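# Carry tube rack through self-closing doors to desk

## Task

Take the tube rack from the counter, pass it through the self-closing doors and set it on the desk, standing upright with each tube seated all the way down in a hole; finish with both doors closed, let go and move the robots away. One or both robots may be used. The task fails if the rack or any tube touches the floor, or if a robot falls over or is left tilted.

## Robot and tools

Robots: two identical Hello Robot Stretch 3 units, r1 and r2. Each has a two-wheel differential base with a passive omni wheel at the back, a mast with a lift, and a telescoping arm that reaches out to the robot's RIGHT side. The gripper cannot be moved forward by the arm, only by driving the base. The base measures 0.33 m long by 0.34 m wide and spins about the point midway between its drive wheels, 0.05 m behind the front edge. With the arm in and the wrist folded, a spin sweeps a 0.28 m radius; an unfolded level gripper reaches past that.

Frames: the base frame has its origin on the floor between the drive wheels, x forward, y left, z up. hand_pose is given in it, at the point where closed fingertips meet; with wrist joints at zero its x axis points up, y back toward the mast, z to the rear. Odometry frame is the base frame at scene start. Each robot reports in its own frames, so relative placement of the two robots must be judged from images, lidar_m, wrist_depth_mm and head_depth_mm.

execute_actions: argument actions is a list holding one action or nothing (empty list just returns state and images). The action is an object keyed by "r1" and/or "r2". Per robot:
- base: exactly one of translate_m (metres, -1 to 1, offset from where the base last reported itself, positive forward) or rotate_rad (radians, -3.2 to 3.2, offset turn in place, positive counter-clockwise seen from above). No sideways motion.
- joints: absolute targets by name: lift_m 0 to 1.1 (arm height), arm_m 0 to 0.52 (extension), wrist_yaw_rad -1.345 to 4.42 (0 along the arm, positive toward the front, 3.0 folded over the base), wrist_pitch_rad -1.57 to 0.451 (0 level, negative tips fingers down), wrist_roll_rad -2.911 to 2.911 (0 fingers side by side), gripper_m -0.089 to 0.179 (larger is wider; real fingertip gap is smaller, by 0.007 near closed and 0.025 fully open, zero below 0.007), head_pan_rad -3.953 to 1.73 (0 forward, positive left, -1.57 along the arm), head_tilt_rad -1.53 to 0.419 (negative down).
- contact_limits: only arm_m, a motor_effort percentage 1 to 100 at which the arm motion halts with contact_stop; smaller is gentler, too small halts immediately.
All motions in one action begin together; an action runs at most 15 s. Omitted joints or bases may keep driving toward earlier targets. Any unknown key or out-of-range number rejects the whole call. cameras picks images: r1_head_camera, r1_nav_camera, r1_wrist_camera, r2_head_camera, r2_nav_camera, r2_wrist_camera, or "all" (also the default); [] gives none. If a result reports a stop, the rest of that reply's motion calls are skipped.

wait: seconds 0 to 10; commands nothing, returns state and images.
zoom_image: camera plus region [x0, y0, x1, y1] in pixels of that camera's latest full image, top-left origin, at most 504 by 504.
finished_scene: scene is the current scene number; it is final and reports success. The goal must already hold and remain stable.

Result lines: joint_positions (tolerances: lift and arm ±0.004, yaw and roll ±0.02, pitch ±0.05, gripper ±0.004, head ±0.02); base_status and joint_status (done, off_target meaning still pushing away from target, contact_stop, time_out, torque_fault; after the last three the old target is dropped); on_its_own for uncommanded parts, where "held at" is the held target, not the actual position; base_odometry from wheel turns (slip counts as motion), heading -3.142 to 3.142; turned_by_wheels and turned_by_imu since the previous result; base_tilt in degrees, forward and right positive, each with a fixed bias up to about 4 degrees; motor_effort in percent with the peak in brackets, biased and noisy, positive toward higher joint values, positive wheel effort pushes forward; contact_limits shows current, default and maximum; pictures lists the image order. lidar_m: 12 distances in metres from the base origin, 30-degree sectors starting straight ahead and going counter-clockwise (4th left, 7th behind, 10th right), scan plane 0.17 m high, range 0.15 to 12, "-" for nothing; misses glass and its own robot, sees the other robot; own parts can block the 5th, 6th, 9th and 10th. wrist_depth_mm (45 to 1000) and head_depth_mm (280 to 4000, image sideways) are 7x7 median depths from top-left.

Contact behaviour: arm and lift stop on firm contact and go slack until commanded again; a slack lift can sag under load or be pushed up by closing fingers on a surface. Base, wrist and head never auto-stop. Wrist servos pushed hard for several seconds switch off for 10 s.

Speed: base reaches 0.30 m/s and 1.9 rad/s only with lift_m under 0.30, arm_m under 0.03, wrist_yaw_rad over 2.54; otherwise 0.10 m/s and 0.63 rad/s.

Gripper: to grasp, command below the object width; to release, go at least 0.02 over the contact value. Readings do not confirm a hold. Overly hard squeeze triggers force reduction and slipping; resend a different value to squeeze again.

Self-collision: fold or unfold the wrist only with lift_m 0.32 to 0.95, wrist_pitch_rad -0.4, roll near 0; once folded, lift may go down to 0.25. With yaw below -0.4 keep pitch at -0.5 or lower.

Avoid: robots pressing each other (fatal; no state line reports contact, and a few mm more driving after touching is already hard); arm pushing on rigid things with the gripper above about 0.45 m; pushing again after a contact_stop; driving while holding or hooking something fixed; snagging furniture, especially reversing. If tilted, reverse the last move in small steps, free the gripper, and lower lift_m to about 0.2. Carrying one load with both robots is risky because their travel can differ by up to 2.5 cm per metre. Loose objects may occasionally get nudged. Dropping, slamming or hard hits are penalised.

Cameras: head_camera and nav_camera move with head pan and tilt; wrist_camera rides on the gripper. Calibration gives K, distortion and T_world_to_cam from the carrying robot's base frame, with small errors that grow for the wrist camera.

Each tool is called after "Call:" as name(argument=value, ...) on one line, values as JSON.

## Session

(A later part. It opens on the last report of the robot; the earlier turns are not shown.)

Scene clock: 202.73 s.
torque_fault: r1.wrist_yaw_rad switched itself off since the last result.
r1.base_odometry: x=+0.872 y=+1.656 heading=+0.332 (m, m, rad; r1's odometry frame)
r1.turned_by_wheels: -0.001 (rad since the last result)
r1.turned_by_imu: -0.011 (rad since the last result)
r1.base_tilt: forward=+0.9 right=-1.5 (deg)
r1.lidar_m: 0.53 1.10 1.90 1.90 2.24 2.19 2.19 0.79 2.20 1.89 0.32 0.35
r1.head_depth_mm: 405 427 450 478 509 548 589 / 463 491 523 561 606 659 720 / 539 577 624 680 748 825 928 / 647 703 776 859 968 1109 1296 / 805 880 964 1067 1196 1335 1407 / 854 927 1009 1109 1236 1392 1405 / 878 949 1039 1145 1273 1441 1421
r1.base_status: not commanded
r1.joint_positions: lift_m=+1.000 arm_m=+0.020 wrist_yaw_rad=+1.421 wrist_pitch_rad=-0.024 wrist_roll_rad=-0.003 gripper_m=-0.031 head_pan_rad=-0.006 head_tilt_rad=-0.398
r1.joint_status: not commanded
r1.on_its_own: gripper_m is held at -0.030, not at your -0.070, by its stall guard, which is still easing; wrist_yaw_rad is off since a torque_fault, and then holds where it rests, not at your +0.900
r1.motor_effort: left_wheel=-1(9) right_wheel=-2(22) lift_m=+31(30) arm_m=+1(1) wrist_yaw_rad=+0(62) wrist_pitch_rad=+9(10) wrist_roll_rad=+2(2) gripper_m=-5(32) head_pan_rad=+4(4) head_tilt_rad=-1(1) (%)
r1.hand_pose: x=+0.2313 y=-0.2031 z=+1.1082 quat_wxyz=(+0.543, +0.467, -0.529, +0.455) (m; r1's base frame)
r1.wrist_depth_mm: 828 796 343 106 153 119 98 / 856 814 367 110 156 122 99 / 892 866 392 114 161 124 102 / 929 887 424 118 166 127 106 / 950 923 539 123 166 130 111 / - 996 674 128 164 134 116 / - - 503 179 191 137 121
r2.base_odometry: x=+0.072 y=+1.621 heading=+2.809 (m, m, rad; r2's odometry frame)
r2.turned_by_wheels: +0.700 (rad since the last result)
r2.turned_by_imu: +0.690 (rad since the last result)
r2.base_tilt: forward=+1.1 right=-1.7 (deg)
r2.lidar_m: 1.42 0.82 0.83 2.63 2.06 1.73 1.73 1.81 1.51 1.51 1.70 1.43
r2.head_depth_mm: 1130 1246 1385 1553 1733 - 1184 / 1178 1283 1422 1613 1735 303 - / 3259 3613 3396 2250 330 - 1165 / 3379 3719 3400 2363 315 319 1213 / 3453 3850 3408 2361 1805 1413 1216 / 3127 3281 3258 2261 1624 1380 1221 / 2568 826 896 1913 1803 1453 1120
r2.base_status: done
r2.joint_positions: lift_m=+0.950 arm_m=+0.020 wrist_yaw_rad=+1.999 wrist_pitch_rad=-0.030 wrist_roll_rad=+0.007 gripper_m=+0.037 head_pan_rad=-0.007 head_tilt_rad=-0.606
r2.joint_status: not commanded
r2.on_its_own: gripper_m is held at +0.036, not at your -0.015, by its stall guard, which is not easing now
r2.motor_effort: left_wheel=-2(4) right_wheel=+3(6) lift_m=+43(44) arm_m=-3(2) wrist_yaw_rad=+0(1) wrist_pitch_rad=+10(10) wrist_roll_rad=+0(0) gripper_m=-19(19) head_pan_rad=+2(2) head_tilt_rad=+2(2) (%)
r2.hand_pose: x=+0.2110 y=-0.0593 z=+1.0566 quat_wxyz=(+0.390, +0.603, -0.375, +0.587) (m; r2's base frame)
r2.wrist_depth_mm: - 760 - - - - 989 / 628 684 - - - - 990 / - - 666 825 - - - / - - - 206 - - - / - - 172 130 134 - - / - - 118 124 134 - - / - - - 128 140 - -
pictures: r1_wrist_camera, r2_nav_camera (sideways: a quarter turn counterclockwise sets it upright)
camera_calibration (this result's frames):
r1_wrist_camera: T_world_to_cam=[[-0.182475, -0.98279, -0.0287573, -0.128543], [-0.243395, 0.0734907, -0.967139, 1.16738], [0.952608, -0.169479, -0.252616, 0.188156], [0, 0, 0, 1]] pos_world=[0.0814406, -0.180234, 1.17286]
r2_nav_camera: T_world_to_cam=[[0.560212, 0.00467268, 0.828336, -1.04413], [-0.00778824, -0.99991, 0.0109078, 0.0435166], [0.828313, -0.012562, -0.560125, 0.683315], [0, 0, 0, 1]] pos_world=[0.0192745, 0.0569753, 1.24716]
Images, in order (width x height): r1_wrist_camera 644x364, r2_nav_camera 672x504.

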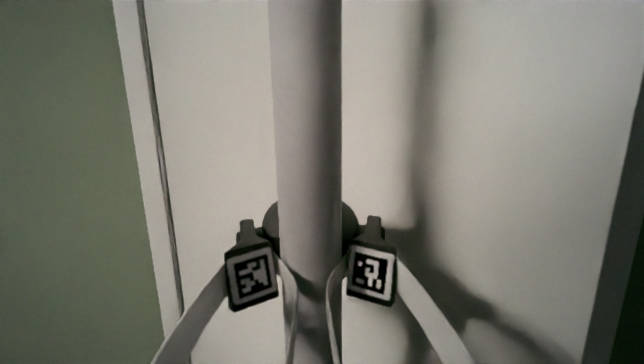

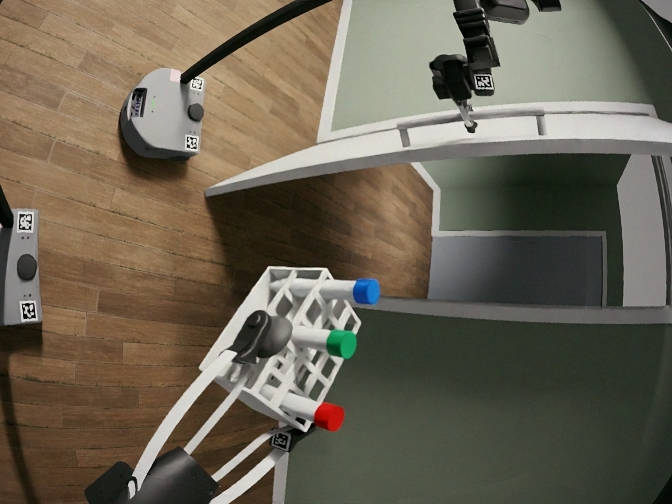

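Call:
execute_actions(actions=[{"r2":{"base":{"translate_m":0.65},"joints":{"head_tilt_rad":-0.8}}}], cameras=[])

Call:
execute_actions(actions=[{"r2":{"base":{"rotate_rad":0.15}}}], cameras=["r2_nav_camera"])

Scene clock: 214.17 s.
r1.base_odometry: x=+0.872 y=+1.656 heading=+0.332 (m, m, rad; r1's odometry frame)
r1.turned_by_wheels: +0.000 (rad since the last result)
r1.turned_by_imu: -0.003 (rad since the last result)
r1.base_tilt: forward=+0.9 right=-1.6 (deg)
r1.lidar_m: 0.53 1.10 1.90 1.91 2.25 2.19 2.19 2.54 2.20 0.43 0.32 0.35
r1.head_depth_mm: 405 426 451 479 509 545 589 / 462 490 523 562 605 658 718 / 540 576 623 680 746 826 924 / 643 700 772 866 973 1113 1292 / 805 882 955 1060 1194 1326 1398 / 849 927 1006 1110 1226 1393 1415 / 877 948 1039 1143 1271 1437 1412
r1.base_status: not commanded
r1.joint_positions: lift_m=+1.000 arm_m=+0.020 wrist_yaw_rad=+1.421 wrist_pitch_rad=-0.024 wrist_roll_rad=-0.003 gripper_m=-0.024 head_pan_rad=-0.006 head_tilt_rad=-0.398
r1.joint_status: not commanded
r1.on_its_own: wrist_yaw_rad is held at +1.421, not at your +0.900, since a torque_fault; gripper_m is held at -0.025, not at your -0.070, by its stall guard, which is not easing now
r1.motor_effort: left_wheel=-1(0) right_wheel=-2(3) lift_m=+31(31) arm_m=+1(1) wrist_yaw_rad=+0(0) wrist_pitch_rad=+9(9) wrist_roll_rad=+2(2) gripper_m=-19(20) head_pan_rad=+5(5) head_tilt_rad=-1(1) (%)
r1.hand_pose: x=+0.2313 y=-0.2031 z=+1.1082 quat_wxyz=(+0.543, +0.467, -0.529, +0.455) (m; r1's base frame)
r1.wrist_depth_mm: 816 797 346 106 152 119 98 / 855 827 369 109 157 122 100 / 882 855 394 114 162 125 102 / 931 899 426 118 166 127 106 / 965 927 544 123 167 130 111 / - 989 684 128 163 134 116 / - - 499 223 192 137 121
r2.base_odometry: x=-0.542 y=+1.833 heading=+2.809 (m, m, rad; r2's odometry frame)
r2.turned_by_wheels: +0.000 (rad since the last result)
r2.turned_by_imu: +0.002 (rad since the last result)
r2.base_tilt: forward=+1.0 right=-1.6 (deg)
r2.lidar_m: 0.78 0.54 0.32 0.55 2.81 2.37 2.37 1.96 1.65 1.65 0.94 0.78
r2.head_depth_mm: 661 712 810 939 - 1286 1129 / 2694 2986 2255 1001 325 1218 1120 / 2741 3032 2368 335 - 1275 1131 / 2857 3087 2376 316 341 1296 1133 / 2940 3145 2372 1858 1529 1304 1134 / 2837 2928 2370 1875 1541 1311 1136 / 2350 2496 2383 1875 1502 1190 881
r2.base_status: done
r2.joint_positions: lift_m=+0.950 arm_m=+0.020 wrist_yaw_rad=+1.999 wrist_pitch_rad=-0.030 wrist_roll_rad=+0.007 gripper_m=+0.037 head_pan_rad=-0.007 head_tilt_rad=-0.790
r2.joint_status: all done
r2.on_its_own: gripper_m is held at +0.036, not at your -0.015, by its stall guard, which is not easing now
r2.motor_effort: left_wheel=-2(2) right_wheel=+2(6) lift_m=+43(43) arm_m=-3(2) wrist_yaw_rad=+0(1) wrist_pitch_rad=+10(10) wrist_roll_rad=+0(0) gripper_m=-19(19) head_pan_rad=+3(3) head_tilt_rad=-4(16) (%)
r2.hand_pose: x=+0.2110 y=-0.0593 z=+1.0566 quat_wxyz=(+0.390, +0.603, -0.375, +0.587) (m; r2's base frame)
r2.wrist_depth_mm: 381 551 - - - - 505 / 382 558 - - - - 513 / 382 552 834 - - - 529 / 374 540 830 183 - - 536 / 376 552 173 130 135 - 554 / 377 514 117 124 134 615 567 / 379 579 827 128 141 - 576
pictures: none
No camera images: the call's "cameras" was empty. Leave "cameras" out to get every camera's image.

Scene clock: 215.67 s.
r1.base_odometry: x=+0.872 y=+1.656 heading=+0.332 (m, m, rad; r1's odometry frame)
r1.turned_by_wheels: +0.000 (rad since the last result)
r1.turned_by_imu: +0.000 (rad since the last result)
r1.base_tilt: forward=+0.8 right=-1.4 (deg)
r1.lidar_m: 0.52 1.10 1.90 1.90 2.25 2.18 2.19 2.54 2.19 0.44 0.32 0.35
r1.head_depth_mm: 404 426 451 478 510 547 590 / 461 492 523 562 606 659 721 / 539 578 624 680 743 827 925 / 645 704 774 861 973 1108 1290 / 803 876 961 1068 1193 1324 1397 / 850 930 1010 1113 1235 1385 1409 / 873 949 1034 1144 1273 1438 1420
r1.base_status: not commanded
r1.joint_positions: lift_m=+1.000 arm_m=+0.020 wrist_yaw_rad=+1.421 wrist_pitch_rad=-0.024 wrist_roll_rad=-0.003 gripper_m=-0.024 head_pan_rad=-0.006 head_tilt_rad=-0.398
r1.joint_status: not commanded
r1.on_its_own: wrist_yaw_rad is held at +1.421, not at your +0.900, since a torque_fault; gripper_m is held at -0.025, not at your -0.070, by its stall guard, which is not easing now
r1.motor_effort: left_wheel=-1(1) right_wheel=-3(2) lift_m=+31(31) arm_m=+1(1) wrist_yaw_rad=+0(1) wrist_pitch_rad=+9(9) wrist_roll_rad=+2(2) gripper_m=-20(19) head_pan_rad=+4(4) head_tilt_rad=-1(1) (%)
r1.hand_pose: x=+0.2313 y=-0.2031 z=+1.1082 quat_wxyz=(+0.543, +0.467, -0.529, +0.455) (m; r1's base frame)
r1.wrist_depth_mm: 847 780 344 106 152 119 98 / 861 830 371 110 156 122 100 / 896 859 396 114 161 125 102 / 921 896 427 119 166 128 106 / 959 943 541 123 166 130 111 / - 987 672 128 163 134 116 / - - 498 222 192 137 121
r2.base_odometry: x=-0.542 y=+1.833 heading=+2.959 (m, m, rad; r2's odometry frame)
r2.turned_by_wheels: +0.150 (rad since the last result)
r2.turned_by_imu: +0.148 (rad since the last result)
r2.base_tilt: forward=+1.0 right=-1.7 (deg)
r2.lidar_m: 2.54 0.39 0.32 0.55 2.59 2.35 2.38 1.80 1.64 1.35 0.87 0.78
r2.head_depth_mm: 2637 2902 2332 1789 - 1264 1126 / 2765 3033 2348 1878 325 1214 1119 / 2864 3091 2367 329 - 1276 1130 / 2950 3234 2355 316 341 1301 1133 / 2620 2852 2368 1859 1535 1307 1133 / 2214 2423 2370 1876 1507 1282 1086 / 1908 2045 1344 1149 934 788 698
r2.base_status: done
r2.joint_positions: lift_m=+0.950 arm_m=+0.020 wrist_yaw_rad=+1.999 wrist_pitch_rad=-0.030 wrist_roll_rad=+0.007 gripper_m=+0.037 head_pan_rad=-0.007 head_tilt_rad=-0.790
r2.joint_status: not commanded
r2.on_its_own: gripper_m is held at +0.036, not at your -0.015, by its stall guard, which is not easing now
r2.motor_effort: left_wheel=-1(4) right_wheel=+2(6) lift_m=+44(43) arm_m=-2(2) wrist_yaw_rad=+1(1) wrist_pitch_rad=+10(10) wrist_roll_rad=+0(0) gripper_m=-19(19) head_pan_rad=+3(3) head_tilt_rad=-4(4) (%)
r2.hand_pose: x=+0.2110 y=-0.0593 z=+1.0566 quat_wxyz=(+0.390, +0.603, -0.375, +0.587) (m; r2's base frame)
r2.wrist_depth_mm: 320 431 688 - - - - / 322 435 695 - - - - / 321 438 596 - - - - / 327 443 604 175 - - - / 323 442 172 129 134 - - / 327 423 118 124 134 - 561 / 336 472 606 128 140 - 561
pictures: r2_nav_camera (sideways: a quarter turn counterclockwise sets it upright)
camera_calibration (this result's frames):
r2_nav_camera: T_world_to_cam=[[0.702523, 0.00372569, 0.711651, -0.892902], [-0.00569391, -0.999925, 0.0108557, 0.0435742], [0.711638, -0.0116785, -0.702449, 0.869164], [0, 0, 0, 1]] pos_world=[0.00900143, 0.0570481, 1.2455]
Images, in order (width x height): r2_nav_camera 672x504.

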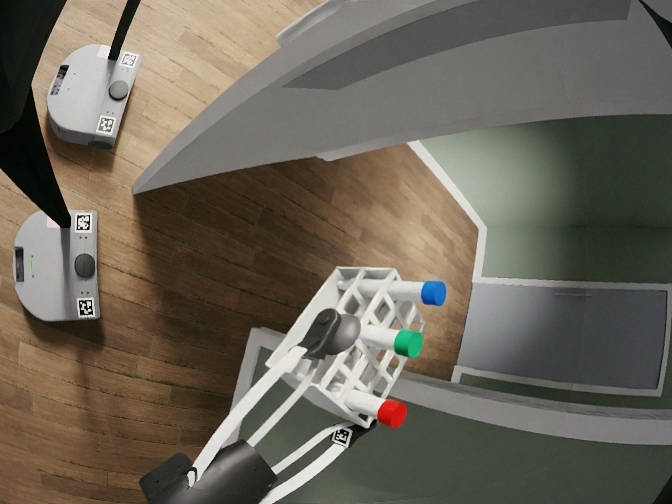

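Call:
execute_actions(actions=[{"r2":{"base":{"translate_m":0.4}}}], cameras=["r2_nav_camera"])

Scene clock: 224.90 s.
r1.base_odometry: x=+0.872 y=+1.656 heading=+0.332 (m, m, rad; r1's odometry frame)
r1.turned_by_wheels: +0.000 (rad since the last result)
r1.turned_by_imu: -0.002 (rad since the last result)
r1.base_tilt: forward=+0.9 right=-1.4 (deg)
r1.lidar_m: 0.53 1.09 1.90 1.90 2.24 2.19 2.19 2.54 2.20 1.89 0.32 0.35
r1.head_depth_mm: 404 426 449 478 510 546 586 / 462 491 524 560 605 656 715 / 538 579 624 679 744 822 925 / 648 704 775 867 965 1112 1290 / 804 876 964 1063 1189 1332 1394 / 846 924 1014 1104 1233 1388 1417 / 879 945 1037 1151 1277 1433 1425
r1.base_status: not commanded
r1.joint_positions: lift_m=+1.000 arm_m=+0.020 wrist_yaw_rad=+1.421 wrist_pitch_rad=-0.024 wrist_roll_rad=-0.003 gripper_m=-0.024 head_pan_rad=-0.006 head_tilt_rad=-0.398
r1.joint_status: not commanded
r1.on_its_own: wrist_yaw_rad is held at +1.421, not at your +0.900, since a torque_fault; gripper_m is held at -0.025, not at your -0.070, by its stall guard, which is not easing now
r1.motor_effort: left_wheel=+0(0) right_wheel=-3(3) lift_m=+31(31) arm_m=+1(1) wrist_yaw_rad=+0(0) wrist_pitch_rad=+9(9) wrist_roll_rad=+2(2) gripper_m=-20(19) head_pan_rad=+4(4) head_tilt_rad=-1(1) (%)
r1.hand_pose: x=+0.2313 y=-0.2031 z=+1.1082 quat_wxyz=(+0.543, +0.467, -0.529, +0.455) (m; r1's base frame)
r1.wrist_depth_mm: 808 785 345 106 153 119 98 / 846 832 367 109 156 122 100 / 896 874 390 114 162 125 102 / 927 889 422 119 166 128 106 / 960 927 544 123 166 131 110 / - 996 676 127 163 134 116 / - - 507 223 192 137 121
r2.base_odometry: x=-0.936 y=+1.906 heading=+2.959 (m, m, rad; r2's odometry frame)
r2.turned_by_wheels: +0.000 (rad since the last result)
r2.turned_by_imu: +0.001 (rad since the last result)
r2.base_tilt: forward=+1.0 right=-1.6 (deg)
r2.lidar_m: 2.28 0.63 0.35 0.30 0.30 2.73 2.76 1.97 1.79 0.72 0.45 0.44
r2.head_depth_mm: 2312 2636 2351 1895 - 1286 1029 / 2405 2757 2354 1884 329 1218 1121 / 2534 2819 2378 329 - 1269 1130 / 2639 2925 2363 316 341 1304 1132 / 2387 2594 2367 1851 1531 1304 1135 / 1987 2162 2250 1871 1546 1314 1141 / 1707 1848 1965 1870 1418 1230 1078
r2.base_status: done
r2.joint_positions: lift_m=+0.950 arm_m=+0.020 wrist_yaw_rad=+1.999 wrist_pitch_rad=-0.030 wrist_roll_rad=+0.007 gripper_m=+0.037 head_pan_rad=-0.007 head_tilt_rad=-0.790
r2.joint_status: not commanded
r2.on_its_own: gripper_m is held at +0.036, not at your -0.015, by its stall guard, which is not easing now
r2.motor_effort: left_wheel=-2(3) right_wheel=+2(6) lift_m=+43(43) arm_m=-3(2) wrist_yaw_rad=+1(2) wrist_pitch_rad=+10(10) wrist_roll_rad=+0(0) gripper_m=-19(19) head_pan_rad=+3(4) head_tilt_rad=-4(4) (%)
r2.hand_pose: x=+0.2110 y=-0.0593 z=+1.0566 quat_wxyz=(+0.390, +0.603, -0.375, +0.587) (m; r2's base frame)
r2.wrist_depth_mm: 436 593 - - - - - / 434 596 873 - - - - / 438 590 803 - - - - / 445 609 814 207 - - - / 439 609 173 130 135 - - / 446 577 118 124 134 - - / 448 649 847 128 140 - -
pictures: r2_nav_camera (sideways: a quarter turn counterclockwise sets it upright)
camera_calibration (this result's frames):
r2_nav_camera: T_world_to_cam=[[0.70257, 0.00372545, 0.711605, -0.892841], [-0.00569306, -0.999925, 0.0108557, 0.0435743], [0.711592, -0.0116781, -0.702496, 0.869225], [0, 0, 0, 1]] pos_world=[0.00899769, 0.0570481, 1.2455]
Images, in order (width x height): r2_nav_camera 672x504.

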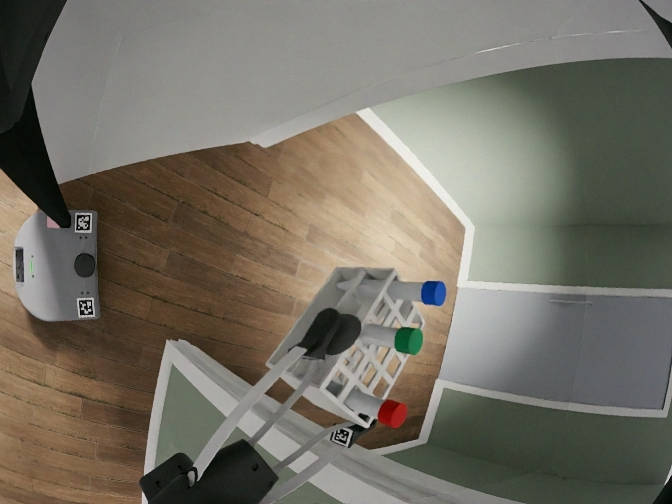

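Call:
execute_actions(actions=[{"r1":{"joints":{"gripper_m":0.12}}}], cameras=[])

Call:
execute_actions(actions=[{"r1":{"base":{"translate_m":-0.6},"joints":{"head_pan_rad":-1.0,"head_tilt_rad":-0.8}}}], cameras=["r1_nav_camera","r2_nav_camera"])

Scene clock: 237.17 s.
r1.base_odometry: x=+0.872 y=+1.656 heading=+0.332 (m, m, rad; r1's odometry frame)
r1.turned_by_wheels: +0.000 (rad since the last result)
r1.turned_by_imu: -0.002 (rad since the last result)
r1.base_tilt: forward=+0.8 right=-1.7 (deg)
r1.lidar_m: 0.60 1.10 1.90 1.90 2.25 2.19 2.19 2.53 2.19 1.89 0.41 0.43
r1.head_depth_mm: 464 490 520 555 595 640 691 / 519 553 590 637 689 752 821 / 591 634 688 748 819 910 1017 / 685 746 820 905 1014 1155 1302 / 811 878 968 1066 1188 1338 1408 / 852 927 1010 1113 1238 1387 1414 / 877 952 1035 1136 1287 1436 1424
r1.base_status: not commanded
r1.joint_positions: lift_m=+1.000 arm_m=+0.020 wrist_yaw_rad=+1.401 wrist_pitch_rad=-0.024 wrist_roll_rad=-0.001 gripper_m=+0.120 head_pan_rad=-0.006 head_tilt_rad=-0.398
r1.joint_status: all done
r1.on_its_own: wrist_yaw_rad is held at +1.421, not at your +0.900, since a torque_fault; wrist_yaw_rad is at rest, and its effort (+17) is outside its rest range (-12 to +12)
r1.motor_effort: left_wheel=-3(3) right_wheel=+4(4) lift_m=+31(30) arm_m=+1(1) wrist_yaw_rad=+17(16) wrist_pitch_rad=+9(9) wrist_roll_rad=+1(2) gripper_m=-4(82) head_pan_rad=+4(4) head_tilt_rad=-1(1) (%)
r1.hand_pose: x=+0.2305 y=-0.2082 z=+1.1082 quat_wxyz=(+0.547, +0.462, -0.535, +0.449) (m; r1's base frame)
r1.wrist_depth_mm: 799 772 436 302 150 187 158 / 832 809 461 315 153 193 162 / 876 851 488 328 159 197 165 / 909 881 528 341 202 202 168 / 969 931 550 356 177 200 174 / 998 - 578 374 184 - 181 / - - 642 393 248 222 192
r2.base_odometry: x=-0.936 y=+1.906 heading=+2.959 (m, m, rad; r2's odometry frame)
r2.turned_by_wheels: +0.000 (rad since the last result)
r2.turned_by_imu: -0.001 (rad since the last result)
r2.base_tilt: forward=+1.0 right=-1.7 (deg)
r2.lidar_m: 2.29 0.58 0.28 0.22 0.22 0.24 2.76 1.96 1.79 0.72 0.45 0.44
r2.head_depth_mm: 2335 2635 2330 1899 - 1283 1030 / 2413 2759 2324 1879 329 1218 1121 / 2515 2820 2362 330 - 1275 1133 / 2640 2920 2375 316 341 1303 1132 / 2375 2606 2358 1861 1539 1300 1131 / 1991 2161 2254 1860 1543 1307 1138 / 1709 1852 1984 1881 1416 1206 958
r2.base_status: not commanded
r2.joint_positions: lift_m=+0.950 arm_m=+0.020 wrist_yaw_rad=+1.999 wrist_pitch_rad=-0.030 wrist_roll_rad=+0.007 gripper_m=+0.037 head_pan_rad=-0.007 head_tilt_rad=-0.790
r2.joint_status: not commanded
r2.on_its_own: gripper_m is held at +0.036, not at your -0.015, by its stall guard, which is not easing now
r2.motor_effort: left_wheel=-2(2) right_wheel=+2(2) lift_m=+44(44) arm_m=-3(2) wrist_yaw_rad=+1(2) wrist_pitch_rad=+10(10) wrist_roll_rad=+0(0) gripper_m=-19(19) head_pan_rad=+3(3) head_tilt_rad=-4(4) (%)
r2.hand_pose: x=+0.2110 y=-0.0593 z=+1.0566 quat_wxyz=(+0.390, +0.603, -0.375, +0.587) (m; r2's base frame)
r2.wrist_depth_mm: 402 566 - - - - - / 405 567 908 - - - - / 395 560 817 - - - - / 403 567 831 183 - - - / 403 568 172 129 135 - - / 410 526 118 124 134 - - / 400 601 823 128 140 - -
pictures: none
No camera images: the call's "cameras" was empty. Leave "cameras" out to get every camera's image.

Scene clock: 244.13 s.
r1.base_odometry: x=+0.305 y=+1.461 heading=+0.332 (m, m, rad; r1's odometry frame)
r1.turned_by_wheels: +0.000 (rad since the last result)
r1.turned_by_imu: -0.007 (rad since the last result)
r1.base_tilt: forward=+0.9 right=-1.6 (deg)
r1.lidar_m: 1.01 1.76 2.07 2.08 1.87 1.61 1.62 1.87 2.04 2.04 1.77 0.88
r1.head_depth_mm: 2134 2316 - - - 1279 1156 / 2304 2481 - - 1391 1289 1159 / 2128 2346 2037 - 1443 1304 1153 / 1958 2188 2013 - 1462 1298 1164 / 1782 1966 2025 1723 1487 1304 1171 / 1628 1841 1970 1651 1445 1320 1170 / 1531 1680 1877 1476 1392 1321 1178
r1.base_status: done
r1.joint_positions: lift_m=+1.000 arm_m=+0.020 wrist_yaw_rad=+1.417 wrist_pitch_rad=-0.024 wrist_roll_rad=-0.001 gripper_m=+0.120 head_pan_rad=-0.993 head_tilt_rad=-0.790
r1.joint_status: all done
r1.on_its_own: wrist_yaw_rad is held at +1.421, not at your +0.900, since a torque_fault
r1.motor_effort: left_wheel=+0(7) right_wheel=+0(1) lift_m=+31(31) arm_m=+1(1) wrist_yaw_rad=+2(17) wrist_pitch_rad=+9(9) wrist_roll_rad=+1(1) gripper_m=+1(4) head_pan_rad=-5(57) head_tilt_rad=-7(35) (%)
r1.hand_pose: x=+0.2312 y=-0.2040 z=+1.1083 quat_wxyz=(+0.543, +0.466, -0.531, +0.454) (m; r1's base frame)
r1.wrist_depth_mm: - - - 740 - - - / - - - 744 - - - / - - - 795 - - - / - - - 844 - - - / - - - 907 - - - / - - - 954 - - - / - - - - - - -
r2.base_odometry: x=-0.936 y=+1.906 heading=+2.959 (m, m, rad; r2's odometry frame)
r2.turned_by_wheels: +0.000 (rad since the last result)
r2.turned_by_imu: +0.000 (rad since the last result)
r2.base_tilt: forward=+1.0 right=-1.7 (deg)
r2.lidar_m: 2.29 0.57 0.28 0.22 0.22 0.24 2.75 1.97 1.79 0.72 0.45 0.44
r2.head_depth_mm: 2351 2613 2327 1887 - 1273 1028 / 2403 2752 2341 1869 329 1222 1119 / 2517 2827 2357 330 - 1272 1133 / 2655 2894 2372 316 341 1299 1128 / 2362 2599 2380 1862 1531 1308 1128 / 1984 2168 2265 1874 1544 1309 1136 / 1711 1837 1991 1888 1418 1202 946
r2.base_status: not commanded
r2.joint_positions: lift_m=+0.950 arm_m=+0.020 wrist_yaw_rad=+1.999 wrist_pitch_rad=-0.030 wrist_roll_rad=+0.007 gripper_m=+0.037 head_pan_rad=-0.007 head_tilt_rad=-0.790
r2.joint_status: not commanded
r2.on_its_own: gripper_m is held at +0.036, not at your -0.015, by its stall guard, which is not easing now
r2.motor_effort: left_wheel=-1(2) right_wheel=+1(6) lift_m=+43(44) arm_m=-3(3) wrist_yaw_rad=+2(1) wrist_pitch_rad=+10(10) wrist_roll_rad=+0(0) gripper_m=-19(20) head_pan_rad=+3(2) head_tilt_rad=-4(4) (%)
r2.hand_pose: x=+0.2110 y=-0.0593 z=+1.0565 quat_wxyz=(+0.390, +0.603, -0.375, +0.587) (m; r2's base frame)
r2.wrist_depth_mm: 394 563 - - - - - / 402 562 892 - - - - / 395 553 817 - - - - / 400 568 826 182 - - - / 398 559 173 129 134 - - / 399 525 118 124 134 - - / 400 596 827 128 140 - -
pictures: r1_nav_camera (sideways: a quarter turn counterclockwise sets it upright), r2_nav_camera (sideways: a quarter turn counterclockwise sets it upright)
camera_calibration (this result's frames):
r1_nav_camera: T_world_to_cam=[[0.354444, -0.644353, 0.677627, -0.838781], [-0.869343, -0.493981, -0.0150014, 0.0721387], [0.344401, -0.583773, -0.735253, 0.910564], [0, 0, 0, 1]] pos_world=[0.0464142, 0.0267274, 1.23896]
r2_nav_camera: T_world_to_cam=[[0.702604, 0.00374545, 0.711571, -0.892797], [-0.00566373, -0.999925, 0.0108556, 0.0435742], [0.711558, -0.0116573, -0.70253, 0.86927], [0, 0, 0, 1]] pos_world=[0.00899333, 0.0570482, 1.2455]
Images, in order (width x height): r1_nav_camera 672x504, r2_nav_camera 672x504.

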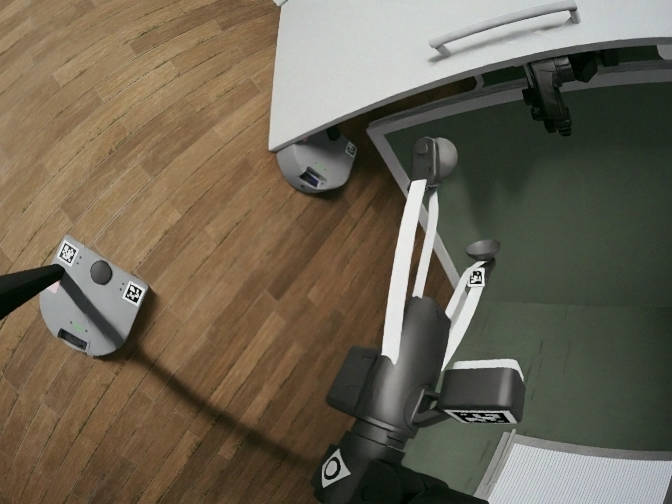

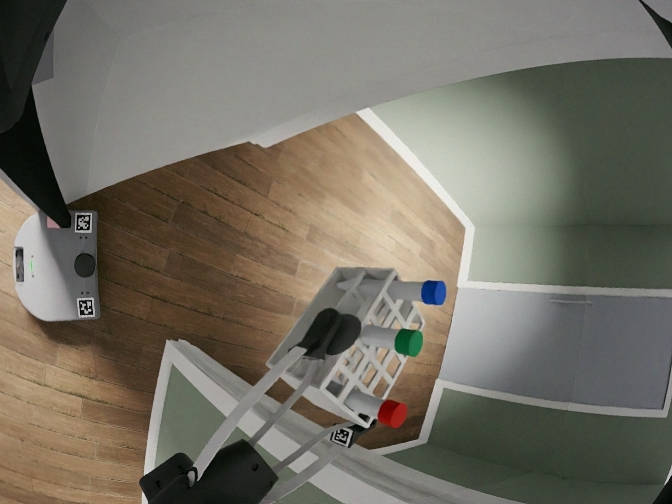

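Call:
execute_actions(actions=[{"r2":{"base":{"translate_m":0.3}},"r1":{"joints":{"wrist_yaw_rad":2.0,"gripper_m":0.04}}}], cameras=["r1_nav_camera","r2_nav_camera"])

Scene clock: 263.27 s.
r1.base_odometry: x=+0.305 y=+1.461 heading=+0.332 (m, m, rad; r1's odometry frame)
r1.turned_by_wheels: +0.000 (rad since the last result)
r1.turned_by_imu: -0.002 (rad since the last result)
r1.base_tilt: forward=+0.8 right=-1.5 (deg)
r1.lidar_m: 1.16 1.76 2.07 2.07 1.87 1.61 1.62 1.86 2.04 2.04 1.76 1.02
r1.head_depth_mm: 2150 2328 2018 1698 - 1229 1152 / 2295 2492 2178 - - 1242 1158 / 2147 2367 2120 - - 1247 1162 / 1927 2233 2044 1751 - 1258 1164 / 1786 2016 2042 1755 - 1258 1169 / 1645 1842 1969 1752 1485 1337 1172 / 1529 1678 1886 1738 1499 1325 1171
r1.base_status: not commanded
r1.joint_positions: lift_m=+1.000 arm_m=+0.020 wrist_yaw_rad=+1.997 wrist_pitch_rad=-0.024 wrist_roll_rad=-0.001 gripper_m=+0.040 head_pan_rad=-0.993 head_tilt_rad=-0.790
r1.joint_status: all done
r1.motor_effort: left_wheel=+0(0) right_wheel=+1(1) lift_m=+31(32) arm_m=+1(1) wrist_yaw_rad=+3(3) wrist_pitch_rad=+9(9) wrist_roll_rad=+1(1) gripper_m=+0(80) head_pan_rad=-4(4) head_tilt_rad=-7(7) (%)
r1.hand_pose: x=+0.2114 y=-0.0593 z=+1.1083 quat_wxyz=(+0.391, +0.599, -0.375, +0.590) (m; r1's base frame)
r1.wrist_depth_mm: - - - - - 960 732 / - - - - - - 747 / - - - - - 993 750 / - - - - - - 732 / - - - - - - 741 / - - - - - - 778 / - - - - - - 777
r2.base_odometry: x=-1.231 y=+1.960 heading=+2.959 (m, m, rad; r2's odometry frame)
r2.turned_by_wheels: +0.000 (rad since the last result)
r2.turned_by_imu: +0.001 (rad since the last result)
r2.base_tilt: forward=+1.0 right=-1.7 (deg)
r2.lidar_m: 2.10 1.36 0.35 0.24 0.23 0.24 0.32 2.08 1.32 0.31 0.32 2.15
r2.head_depth_mm: 2077 2340 2335 1912 - 1277 1124 / 2176 2465 2367 1866 329 1223 1120 / 2270 2573 2351 325 - 1269 1129 / 2368 2730 2369 316 342 1303 1129 / 2175 2416 2354 1857 1522 1304 1133 / 1816 1980 2133 1871 1542 1307 1136 / 1564 1692 1836 1814 1543 1308 1140
r2.base_status: done
r2.joint_positions: lift_m=+0.950 arm_m=+0.020 wrist_yaw_rad=+1.999 wrist_pitch_rad=-0.030 wrist_roll_rad=+0.007 gripper_m=+0.037 head_pan_rad=-0.007 head_tilt_rad=-0.790
r2.joint_status: not commanded
r2.on_its_own: gripper_m is held at +0.036, not at your -0.015, by its stall guard, which is not easing now
r2.motor_effort: left_wheel=-1(2) right_wheel=+0(7) lift_m=+43(43) arm_m=-2(2) wrist_yaw_rad=+1(1) wrist_pitch_rad=+10(10) wrist_roll_rad=+0(0) gripper_m=-19(19) head_pan_rad=+3(3) head_tilt_rad=-4(4) (%)
r2.hand_pose: x=+0.2110 y=-0.0593 z=+1.0565 quat_wxyz=(+0.390, +0.603, -0.375, +0.587) (m; r2's base frame)
r2.wrist_depth_mm: 533 - - - - - - / 529 - - - - - - / 523 - - - - - - / 509 669 - 207 - - - / 511 680 172 130 135 - - / 509 662 118 124 134 - - / 505 738 - 128 141 - -
pictures: r1_nav_camera (sideways: a quarter turn counterclockwise sets it upright), r2_nav_camera (sideways: a quarter turn counterclockwise sets it upright)
camera_calibration (this result's frames):
r1_nav_camera: T_world_to_cam=[[0.354443, -0.644354, 0.677627, -0.838781], [-0.869343, -0.493981, -0.0150014, 0.0721387], [0.344401, -0.583774, -0.735253, 0.910564], [0, 0, 0, 1]] pos_world=[0.0464142, 0.0267274, 1.23896]
r2_nav_camera: T_world_to_cam=[[0.702662, 0.00386956, 0.711514, -0.892723], [-0.00548566, -0.999926, 0.0108555, 0.0435732], [0.711503, -0.0115309, -0.702588, 0.869346], [0, 0, 0, 1]] pos_world=[0.00897861, 0.0570488, 1.2455]
Images, in order (width x height): r1_nav_camera 672x504, r2_nav_camera 672x504.

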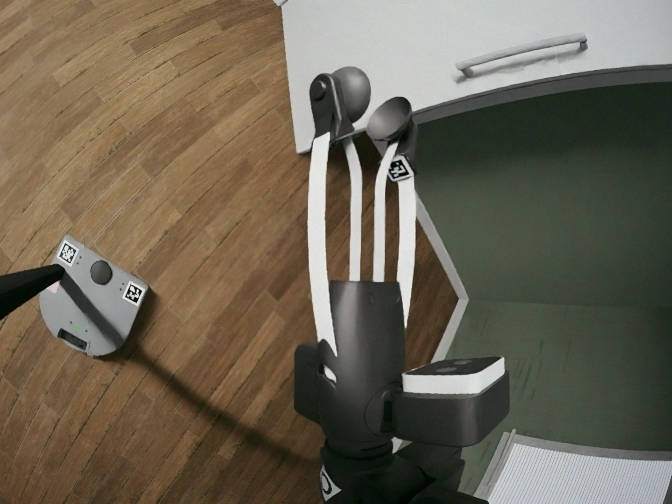

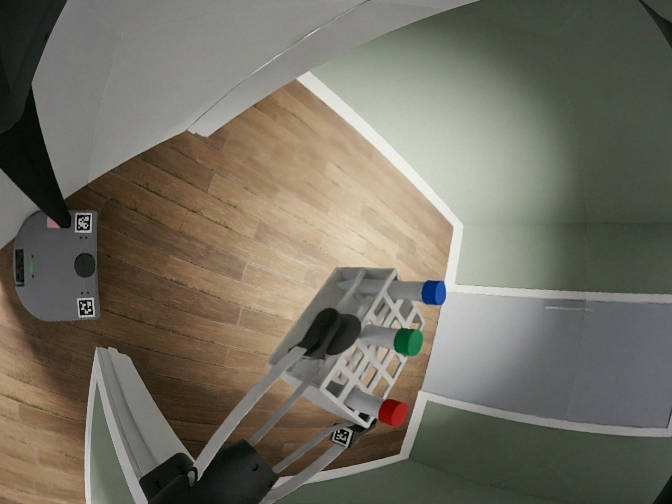

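Call:
execute_actions(actions=[{"r2":{"base":{"translate_m":-0.35}}}], cameras=["r2_nav_camera"])

Call:
execute_actions(actions=[{"r2":{"base":{"translate_m":-0.35}}}], cameras=["r2_nav_camera","r1_nav_camera"])

Scene clock: 283.70 s.
r1.base_odometry: x=+0.305 y=+1.461 heading=+0.332 (m, m, rad; r1's odometry frame)
r1.turned_by_wheels: +0.000 (rad since the last result)
r1.turned_by_imu: -0.002 (rad since the last result)
r1.base_tilt: forward=+0.7 right=-1.5 (deg)
r1.lidar_m: 1.01 1.76 2.08 2.08 1.87 1.61 1.61 1.86 2.04 2.04 1.77 0.87
r1.head_depth_mm: 2159 2302 2021 1671 - 1238 1148 / 2299 2470 2143 - - 1240 1159 / 2144 2391 2132 - - 1256 1157 / 1913 2212 2048 1759 - 1256 1158 / 1778 2008 2049 1754 - 1260 1161 / 1640 1817 1973 1643 1421 1325 1169 / 1524 1693 1899 1553 1387 1320 1170
r1.base_status: not commanded
r1.joint_positions: lift_m=+1.000 arm_m=+0.020 wrist_yaw_rad=+1.997 wrist_pitch_rad=-0.024 wrist_roll_rad=-0.001 gripper_m=+0.040 head_pan_rad=-0.993 head_tilt_rad=-0.790
r1.joint_status: not commanded
r1.motor_effort: left_wheel=+0(0) right_wheel=+0(0) lift_m=+31(31) arm_m=+1(1) wrist_yaw_rad=+3(3) wrist_pitch_rad=+9(9) wrist_roll_rad=+1(1) gripper_m=+0(0) head_pan_rad=-5(5) head_tilt_rad=-7(7) (%)
r1.hand_pose: x=+0.2114 y=-0.0593 z=+1.1083 quat_wxyz=(+0.391, +0.599, -0.375, +0.590) (m; r1's base frame)
r1.wrist_depth_mm: - - - - - 824 584 / - - - - - 844 592 / - - - - - 851 620 / - - - - - 852 635 / - - - - - 877 663 / - - - - - 859 699 / - - - - - 844 730
r2.base_odometry: x=-0.887 y=+1.896 heading=+2.959 (m, m, rad; r2's odometry frame)
r2.turned_by_wheels: +0.000 (rad since the last result)
r2.turned_by_imu: -0.002 (rad since the last result)
r2.base_tilt: forward=+0.9 right=-1.7 (deg)
r2.lidar_m: 2.32 0.53 0.26 0.21 0.21 1.06 2.71 1.95 1.77 0.80 0.50 0.48
r2.head_depth_mm: 2368 2673 2339 1893 - 1272 1067 / 2454 2776 2355 1873 338 1224 1118 / 2567 2909 2343 325 - 1272 1132 / 2670 2938 2366 318 341 1296 1128 / 2388 2639 2390 1867 1539 1302 1132 / 2011 2212 2281 1862 1542 1307 1137 / 1735 1861 2008 1868 1363 1110 888
r2.base_status: done
r2.joint_positions: lift_m=+0.950 arm_m=+0.020 wrist_yaw_rad=+1.999 wrist_pitch_rad=-0.030 wrist_roll_rad=+0.007 gripper_m=+0.037 head_pan_rad=-0.007 head_tilt_rad=-0.790
r2.joint_status: not commanded
r2.on_its_own: gripper_m is held at +0.036, not at your -0.015, by its stall guard, which is not easing now
r2.motor_effort: left_wheel=-1(6) right_wheel=+1(4) lift_m=+44(44) arm_m=-2(2) wrist_yaw_rad=+1(1) wrist_pitch_rad=+10(10) wrist_roll_rad=+0(0) gripper_m=-18(19) head_pan_rad=+3(3) head_tilt_rad=-4(4) (%)
r2.hand_pose: x=+0.2110 y=-0.0592 z=+1.0565 quat_wxyz=(+0.390, +0.603, -0.375, +0.587) (m; r2's base frame)
r2.wrist_depth_mm: 385 539 888 - - - - / 378 528 875 - - - - / 383 549 770 - - - - / 380 541 779 183 - - - / 385 547 172 129 135 - - / 382 505 117 123 134 - - / 386 571 795 128 140 - -
pictures: r2_nav_camera (sideways: a quarter turn counterclockwise sets it upright)
camera_calibration (this result's frames):
r2_nav_camera: T_world_to_cam=[[0.702948, 0.00390115, 0.71123, -0.892355], [-0.00543358, -0.999926, 0.010855, 0.0435736], [0.71122, -0.011495, -0.702875, 0.869721], [0, 0, 0, 1]] pos_world=[0.00895316, 0.0570491, 1.2455]
Images, in order (width x height): r2_nav_camera 672x504.

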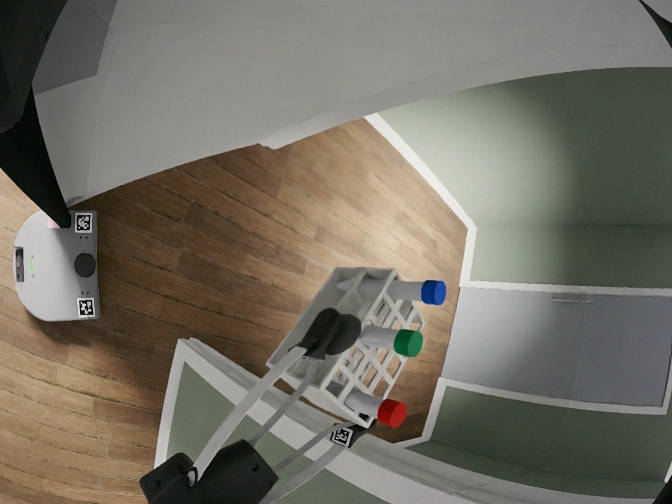

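Scene clock: 288.17 s.
r1.base_odometry: x=+0.305 y=+1.461 heading=+0.332 (m, m, rad; r1's odometry frame)
r1.turned_by_wheels: +0.000 (rad since the last result)
r1.turned_by_imu: -0.001 (rad since the last result)
r1.base_tilt: forward=+0.9 right=-1.4 (deg)
r1.lidar_m: 1.38 1.76 2.07 2.07 1.87 1.61 1.61 1.86 2.04 2.04 0.82 0.67
r1.head_depth_mm: 2160 2323 1996 1679 - 1234 1153 / 2286 2418 2152 - - 1244 1156 / 2158 2367 2150 - - 1251 1161 / 1947 2205 2046 1754 - 1265 1157 / 1774 2000 2041 1754 - 1249 1167 / 1649 1835 1957 1019 1357 1329 1171 / 1464 670 1842 1737 1494 1323 1176
r1.base_status: not commanded
r1.joint_positions: lift_m=+1.000 arm_m=+0.020 wrist_yaw_rad=+1.997 wrist_pitch_rad=-0.024 wrist_roll_rad=-0.001 gripper_m=+0.040 head_pan_rad=-0.993 head_tilt_rad=-0.790
r1.joint_status: not commanded
r1.motor_effort: left_wheel=+0(0) right_wheel=+0(1) lift_m=+31(31) arm_m=+1(1) wrist_yaw_rad=+2(3) wrist_pitch_rad=+9(9) wrist_roll_rad=+1(1) gripper_m=+0(1) head_pan_rad=-5(5) head_tilt_rad=-7(7) (%)
r1.hand_pose: x=+0.2114 y=-0.0593 z=+1.1083 quat_wxyz=(+0.391, +0.599, -0.375, +0.590) (m; r1's base frame)
r1.wrist_depth_mm: - - - - - - 935 / - - - - - - 931 / - - - - - - 968 / - - - - - - 978 / - - - - - - 990 / - - - - - - - / - - - - - - -
r2.base_odometry: x=-0.542 y=+1.833 heading=+2.959 (m, m, rad; r2's odometry frame)
r2.turned_by_wheels: +0.000 (rad since the last result)
r2.turned_by_imu: -0.002 (rad since the last result)
r2.base_tilt: forward=+0.8 right=-1.7 (deg)
r2.lidar_m: 0.55 0.84 1.97 2.50 0.81 2.36 2.38 1.81 1.65 1.35 0.87 0.54
r2.head_depth_mm: 427 475 545 709 - 1267 1128 / 403 474 556 640 338 1222 1119 / 495 561 647 325 - 1224 1138 / 537 615 722 317 341 1276 1133 / 586 683 817 1011 1344 1305 1134 / 647 765 939 1214 1500 1302 1138 / 721 871 1100 1451 1542 1308 1139
r2.base_status: done
r2.joint_positions: lift_m=+0.950 arm_m=+0.020 wrist_yaw_rad=+1.999 wrist_pitch_rad=-0.030 wrist_roll_rad=+0.007 gripper_m=+0.037 head_pan_rad=-0.007 head_tilt_rad=-0.790
r2.joint_status: not commanded
r2.on_its_own: gripper_m is held at +0.036, not at your -0.015, by its stall guard, which is not easing now
r2.motor_effort: left_wheel=-1(5) right_wheel=+2(3) lift_m=+44(44) arm_m=-2(2) wrist_yaw_rad=+1(1) wrist_pitch_rad=+10(10) wrist_roll_rad=+0(0) gripper_m=-19(20) head_pan_rad=+3(2) head_tilt_rad=-4(4) (%)
r2.hand_pose: x=+0.2110 y=-0.0592 z=+1.0565 quat_wxyz=(+0.390, +0.603, -0.375, +0.587) (m; r2's base frame)
r2.wrist_depth_mm: - - - 818 517 371 - / - - - 845 532 392 - / - - - 681 549 396 - / - - - 176 525 408 - / - - 174 130 135 404 - / - - 118 123 134 414 554 / - - - 128 141 452 553
pictures: r1_nav_camera (sideways: a quarter turn counterclockwise sets it upright), r2_nav_camera (sideways: a quarter turn counterclockwise sets it upright)
camera_calibration (this result's frames):
r1_nav_camera: T_world_to_cam=[[0.354443, -0.644354, 0.677627, -0.83878], [-0.869344, -0.493981, -0.0150013, 0.0721387], [0.344401, -0.583774, -0.735253, 0.910564], [0, 0, 0, 1]] pos_world=[0.0464142, 0.0267274, 1.23896]
r2_nav_camera: T_world_to_cam=[[0.702948, 0.00390076, 0.711231, -0.892356], [-0.00543414, -0.999926, 0.010855, 0.0435736], [0.711221, -0.0114954, -0.702875, 0.869721], [0, 0, 0, 1]] pos_world=[0.0089532, 0.0570491, 1.2455]
Images, in order (width x height): r1_nav_camera 672x504, r2_nav_camera 672x504.

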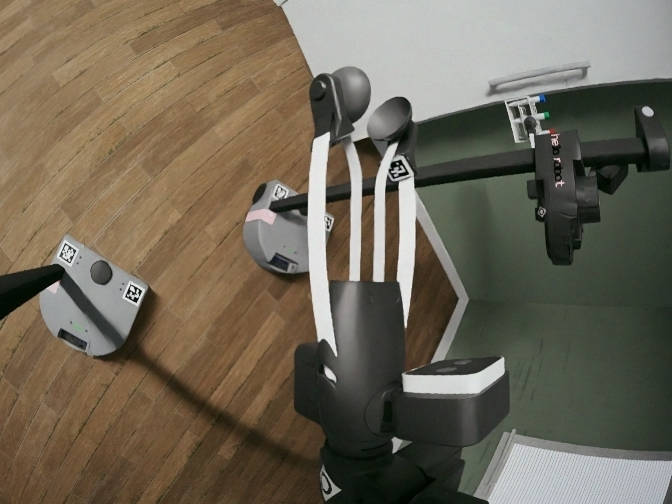

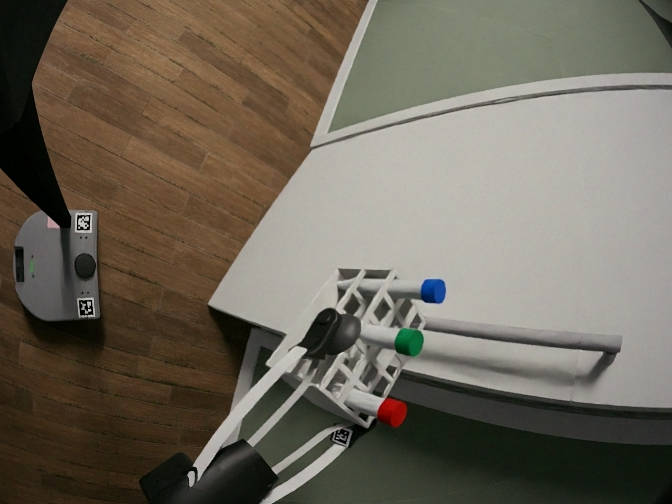

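Call:
execute_actions(actions=[{"r1":{"base":{"translate_m":0.6},"joints":{"head_pan_rad":0,"head_tilt_rad":-0.4}}}], cameras=[])

Call:
execute_actions(actions=[{"r2":{"base":{"translate_m":-0.65}},"r1":{"joints":{"wrist_yaw_rad":1.57,"arm_m":0.45,"gripper_m":0.12}}}], cameras=["r1_nav_camera","r1_wrist_camera","r2_nav_camera"])

Scene clock: 310.73 s.
r1.base_odometry: x=+0.872 y=+1.656 heading=+0.332 (m, m, rad; r1's odometry frame)
r1.turned_by_wheels: +0.000 (rad since the last result)
r1.turned_by_imu: +0.003 (rad since the last result)
r1.base_tilt: forward=+0.8 right=-1.4 (deg)
r1.lidar_m: 0.95 1.10 1.90 1.90 2.24 2.20 2.19 2.54 2.20 0.44 1.09 0.95
r1.head_depth_mm: 768 822 889 967 1070 1154 1294 / 782 844 911 995 1090 1214 - / 797 864 937 1018 1136 1232 1329 / 820 880 964 1054 1166 1303 1390 / 832 904 974 1080 1199 1346 1405 / 852 925 1013 1118 1252 1404 1409 / 874 951 1040 1152 1289 1450 1413
r1.base_status: done
r1.joint_positions: lift_m=+1.000 arm_m=+0.020 wrist_yaw_rad=+1.997 wrist_pitch_rad=-0.024 wrist_roll_rad=-0.001 gripper_m=+0.040 head_pan_rad=-0.007 head_tilt_rad=-0.408
r1.joint_status: all done
r1.motor_effort: left_wheel=-1(5) right_wheel=+1(4) lift_m=+30(31) arm_m=+1(1) wrist_yaw_rad=+2(3) wrist_pitch_rad=+9(9) wrist_roll_rad=+1(1) gripper_m=+0(0) head_pan_rad=+5(57) head_tilt_rad=+6(41) (%)
r1.hand_pose: x=+0.2114 y=-0.0593 z=+1.1083 quat_wxyz=(+0.391, +0.599, -0.375, +0.590) (m; r1's base frame)
r1.wrist_depth_mm: - - - 976 827 716 628 / - - - - 867 726 636 / - - - - 867 760 643 / - - - - 919 769 673 / - - - - 906 791 700 / - - - - 926 833 702 / - - - - - 838 722
r2.base_odometry: x=-0.542 y=+1.833 heading=+2.959 (m, m, rad; r2's odometry frame)
r2.turned_by_wheels: +0.000 (rad since the last result)
r2.turned_by_imu: -0.001 (rad since the last result)
r2.base_tilt: forward=+1.0 right=-1.7 (deg)
r2.lidar_m: 0.80 0.99 1.97 0.55 2.59 2.36 2.38 1.81 1.65 1.35 0.87 0.78
r2.head_depth_mm: 626 686 815 934 - 1264 1128 / 657 746 857 967 338 1214 1117 / 684 782 906 325 - 1272 1129 / 715 821 954 317 341 1306 1132 / 749 861 1026 1226 1482 1303 1134 / 784 915 1093 1355 1544 1310 1137 / 823 967 1169 1472 1545 1308 1141
r2.base_status: not commanded
r2.joint_positions: lift_m=+0.950 arm_m=+0.020 wrist_yaw_rad=+1.999 wrist_pitch_rad=-0.030 wrist_roll_rad=+0.007 gripper_m=+0.037 head_pan_rad=-0.007 head_tilt_rad=-0.790
r2.joint_status: not commanded
r2.on_its_own: gripper_m is held at +0.036, not at your -0.015, by its stall guard, which is not easing now
r2.motor_effort: left_wheel=-1(1) right_wheel=+2(2) lift_m=+44(44) arm_m=-2(2) wrist_yaw_rad=+0(1) wrist_pitch_rad=+10(10) wrist_roll_rad=+0(0) gripper_m=-19(19) head_pan_rad=+2(2) head_tilt_rad=-4(3) (%)
r2.hand_pose: x=+0.2110 y=-0.0592 z=+1.0565 quat_wxyz=(+0.390, +0.603, -0.375, +0.587) (m; r2's base frame)
r2.wrist_depth_mm: - - - 959 725 610 487 / - - - 994 758 613 499 / - - - 167 778 616 512 / - - - 172 770 631 539 / - - 174 130 135 637 543 / - - 118 124 134 648 553 / - - - 128 140 707 546
pictures: none
No camera images: the call's "cameras" was empty. Leave "cameras" out to get every camera's image.

Scene clock: 318.53 s.
r1.base_odometry: x=+0.872 y=+1.656 heading=+0.332 (m, m, rad; r1's odometry frame)
r1.turned_by_wheels: +0.000 (rad since the last result)
r1.turned_by_imu: -0.002 (rad since the last result)
r1.base_tilt: forward=+0.9 right=-1.5 (deg)
r1.lidar_m: 0.95 1.10 1.90 1.90 2.24 2.19 2.20 0.86 0.87 1.89 1.09 0.95
r1.head_depth_mm: 768 822 890 967 1062 1178 1294 / 783 841 912 1002 1097 1217 1330 / 800 863 932 1024 1133 1254 1357 / 824 883 958 1056 1162 1312 1395 / 832 899 977 1066 1195 1343 1392 / 851 922 1020 1110 1242 1406 1409 / 873 949 1040 1145 1280 1473 1412
r1.base_status: not commanded
r1.joint_positions: lift_m=+1.000 arm_m=+0.450 wrist_yaw_rad=+1.568 wrist_pitch_rad=-0.023 wrist_roll_rad=-0.001 gripper_m=+0.120 head_pan_rad=-0.007 head_tilt_rad=-0.408
r1.joint_status: all done
r1.motor_effort: left_wheel=-1(5) right_wheel=+1(6) lift_m=+31(31) arm_m=+4(10) wrist_yaw_rad=+2(3) wrist_pitch_rad=+8(9) wrist_roll_rad=+1(1) gripper_m=+1(80) head_pan_rad=+4(5) head_tilt_rad=+6(5) (%)
r1.hand_pose: x=+0.2343 y=-0.5954 z=+1.1085 quat_wxyz=(+0.507, +0.505, -0.494, +0.494) (m; r1's base frame)
r1.wrist_depth_mm: 834 778 715 681 626 611 580 / 861 804 748 706 658 618 598 / 914 847 782 736 674 657 621 / 937 876 838 743 707 680 630 / - 946 855 806 755 698 651 / - - 905 827 784 706 683 / - - 952 877 798 764 701
r2.base_odometry: x=+0.097 y=+1.714 heading=+2.959 (m, m, rad; r2's odometry frame)
r2.turned_by_wheels: +0.000 (rad since the last result)
r2.turned_by_imu: -0.003 (rad since the last result)
r2.base_tilt: forward=+1.0 right=-1.7 (deg)
r2.lidar_m: 1.39 0.88 0.95 2.73 1.93 1.75 1.77 1.56 1.42 1.43 1.54 1.40
r2.head_depth_mm: 1144 1287 1486 1671 - 1266 1146 / 1144 1352 1556 373 - 1257 1117 / 466 1418 1647 347 - 1273 1131 / 493 1494 1705 1696 1500 1298 1133 / 1362 1569 1850 1858 1530 1307 1136 / 1418 1656 1972 1865 1529 1305 1140 / 1491 1747 2113 1872 1543 1199 1139
r2.base_status: done
r2.joint_positions: lift_m=+0.950 arm_m=+0.020 wrist_yaw_rad=+1.999 wrist_pitch_rad=-0.029 wrist_roll_rad=+0.014 gripper_m=+0.037 head_pan_rad=-0.007 head_tilt_rad=-0.790
r2.joint_status: not commanded
r2.on_its_own: gripper_m is held at +0.036, not at your -0.015, by its stall guard, which is not easing now
r2.motor_effort: left_wheel=-1(9) right_wheel=+1(9) lift_m=+43(44) arm_m=-2(2) wrist_yaw_rad=+1(46) wrist_pitch_rad=+10(20) wrist_roll_rad=-4(7) gripper_m=-17(23) head_pan_rad=+2(1) head_tilt_rad=-4(4) (%)
r2.hand_pose: x=+0.2110 y=-0.0591 z=+1.0568 quat_wxyz=(+0.389, +0.604, -0.376, +0.585) (m; r2's base frame)
r2.wrist_depth_mm: - 842 - - - - 940 / - 742 656 - 496 - 970 / - - - 198 - - 979 / - - - 196 - - - / - - 150 137 135 - - / - - 138 135 133 - - / - - - 135 133 - -
pictures: r1_nav_camera (sideways: a quarter turn counterclockwise sets it upright), r1_wrist_camera, r2_nav_camera (sideways: a quarter turn counterclockwise sets it upright)
camera_calibration (this result's frames):
r1_nav_camera: T_world_to_cam=[[0.427905, -0.0581827, 0.901949, -1.13167], [-0.0582757, -0.997625, -0.0367072, 0.0954628], [0.901943, -0.0368545, -0.43028, 0.510415], [0, 0, 0, 1]] pos_world=[0.0294443, 0.0482038, 1.24383]
r1_wrist_camera: T_world_to_cam=[[-0.0363963, -0.99886, -0.0308772, -0.555008], [-0.250217, 0.0390221, -0.967403, 1.17863], [0.967506, -0.0274839, -0.251352, 0.198628], [0, 0, 0, 1]] pos_world=[0.0825396, -0.594909, 1.173]
r2_nav_camera: T_world_to_cam=[[0.70295, 0.00390197, 0.711229, -0.892354], [-0.00543238, -0.999926, 0.010855, 0.0435736], [0.711219, -0.0114942, -0.702877, 0.869723], [0, 0, 0, 1]] pos_world=[0.00895297, 0.0570491, 1.2455]
Images, in order (width x height): r1_nav_camera 672x504, r1_wrist_camera 644x364, r2_nav_camera 672x504.

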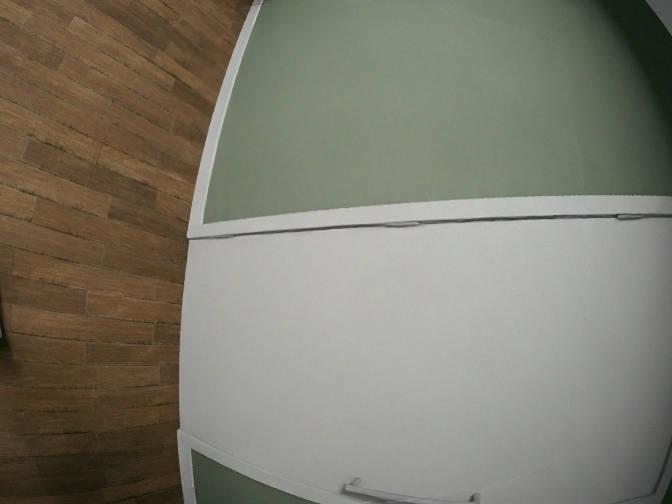

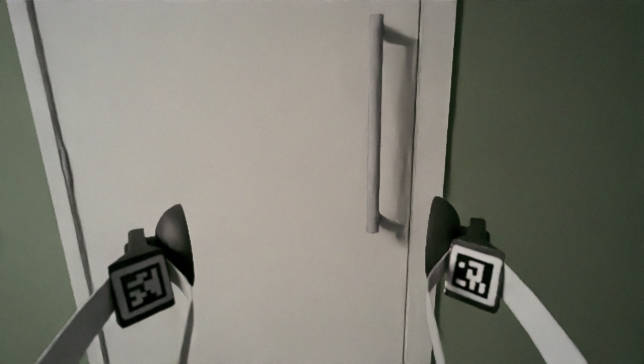

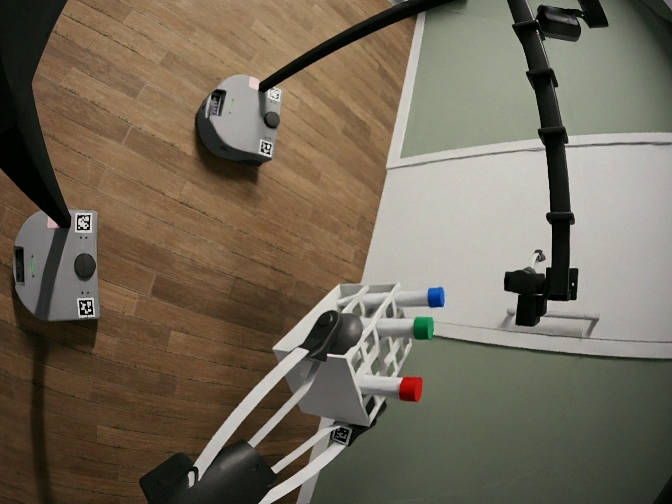

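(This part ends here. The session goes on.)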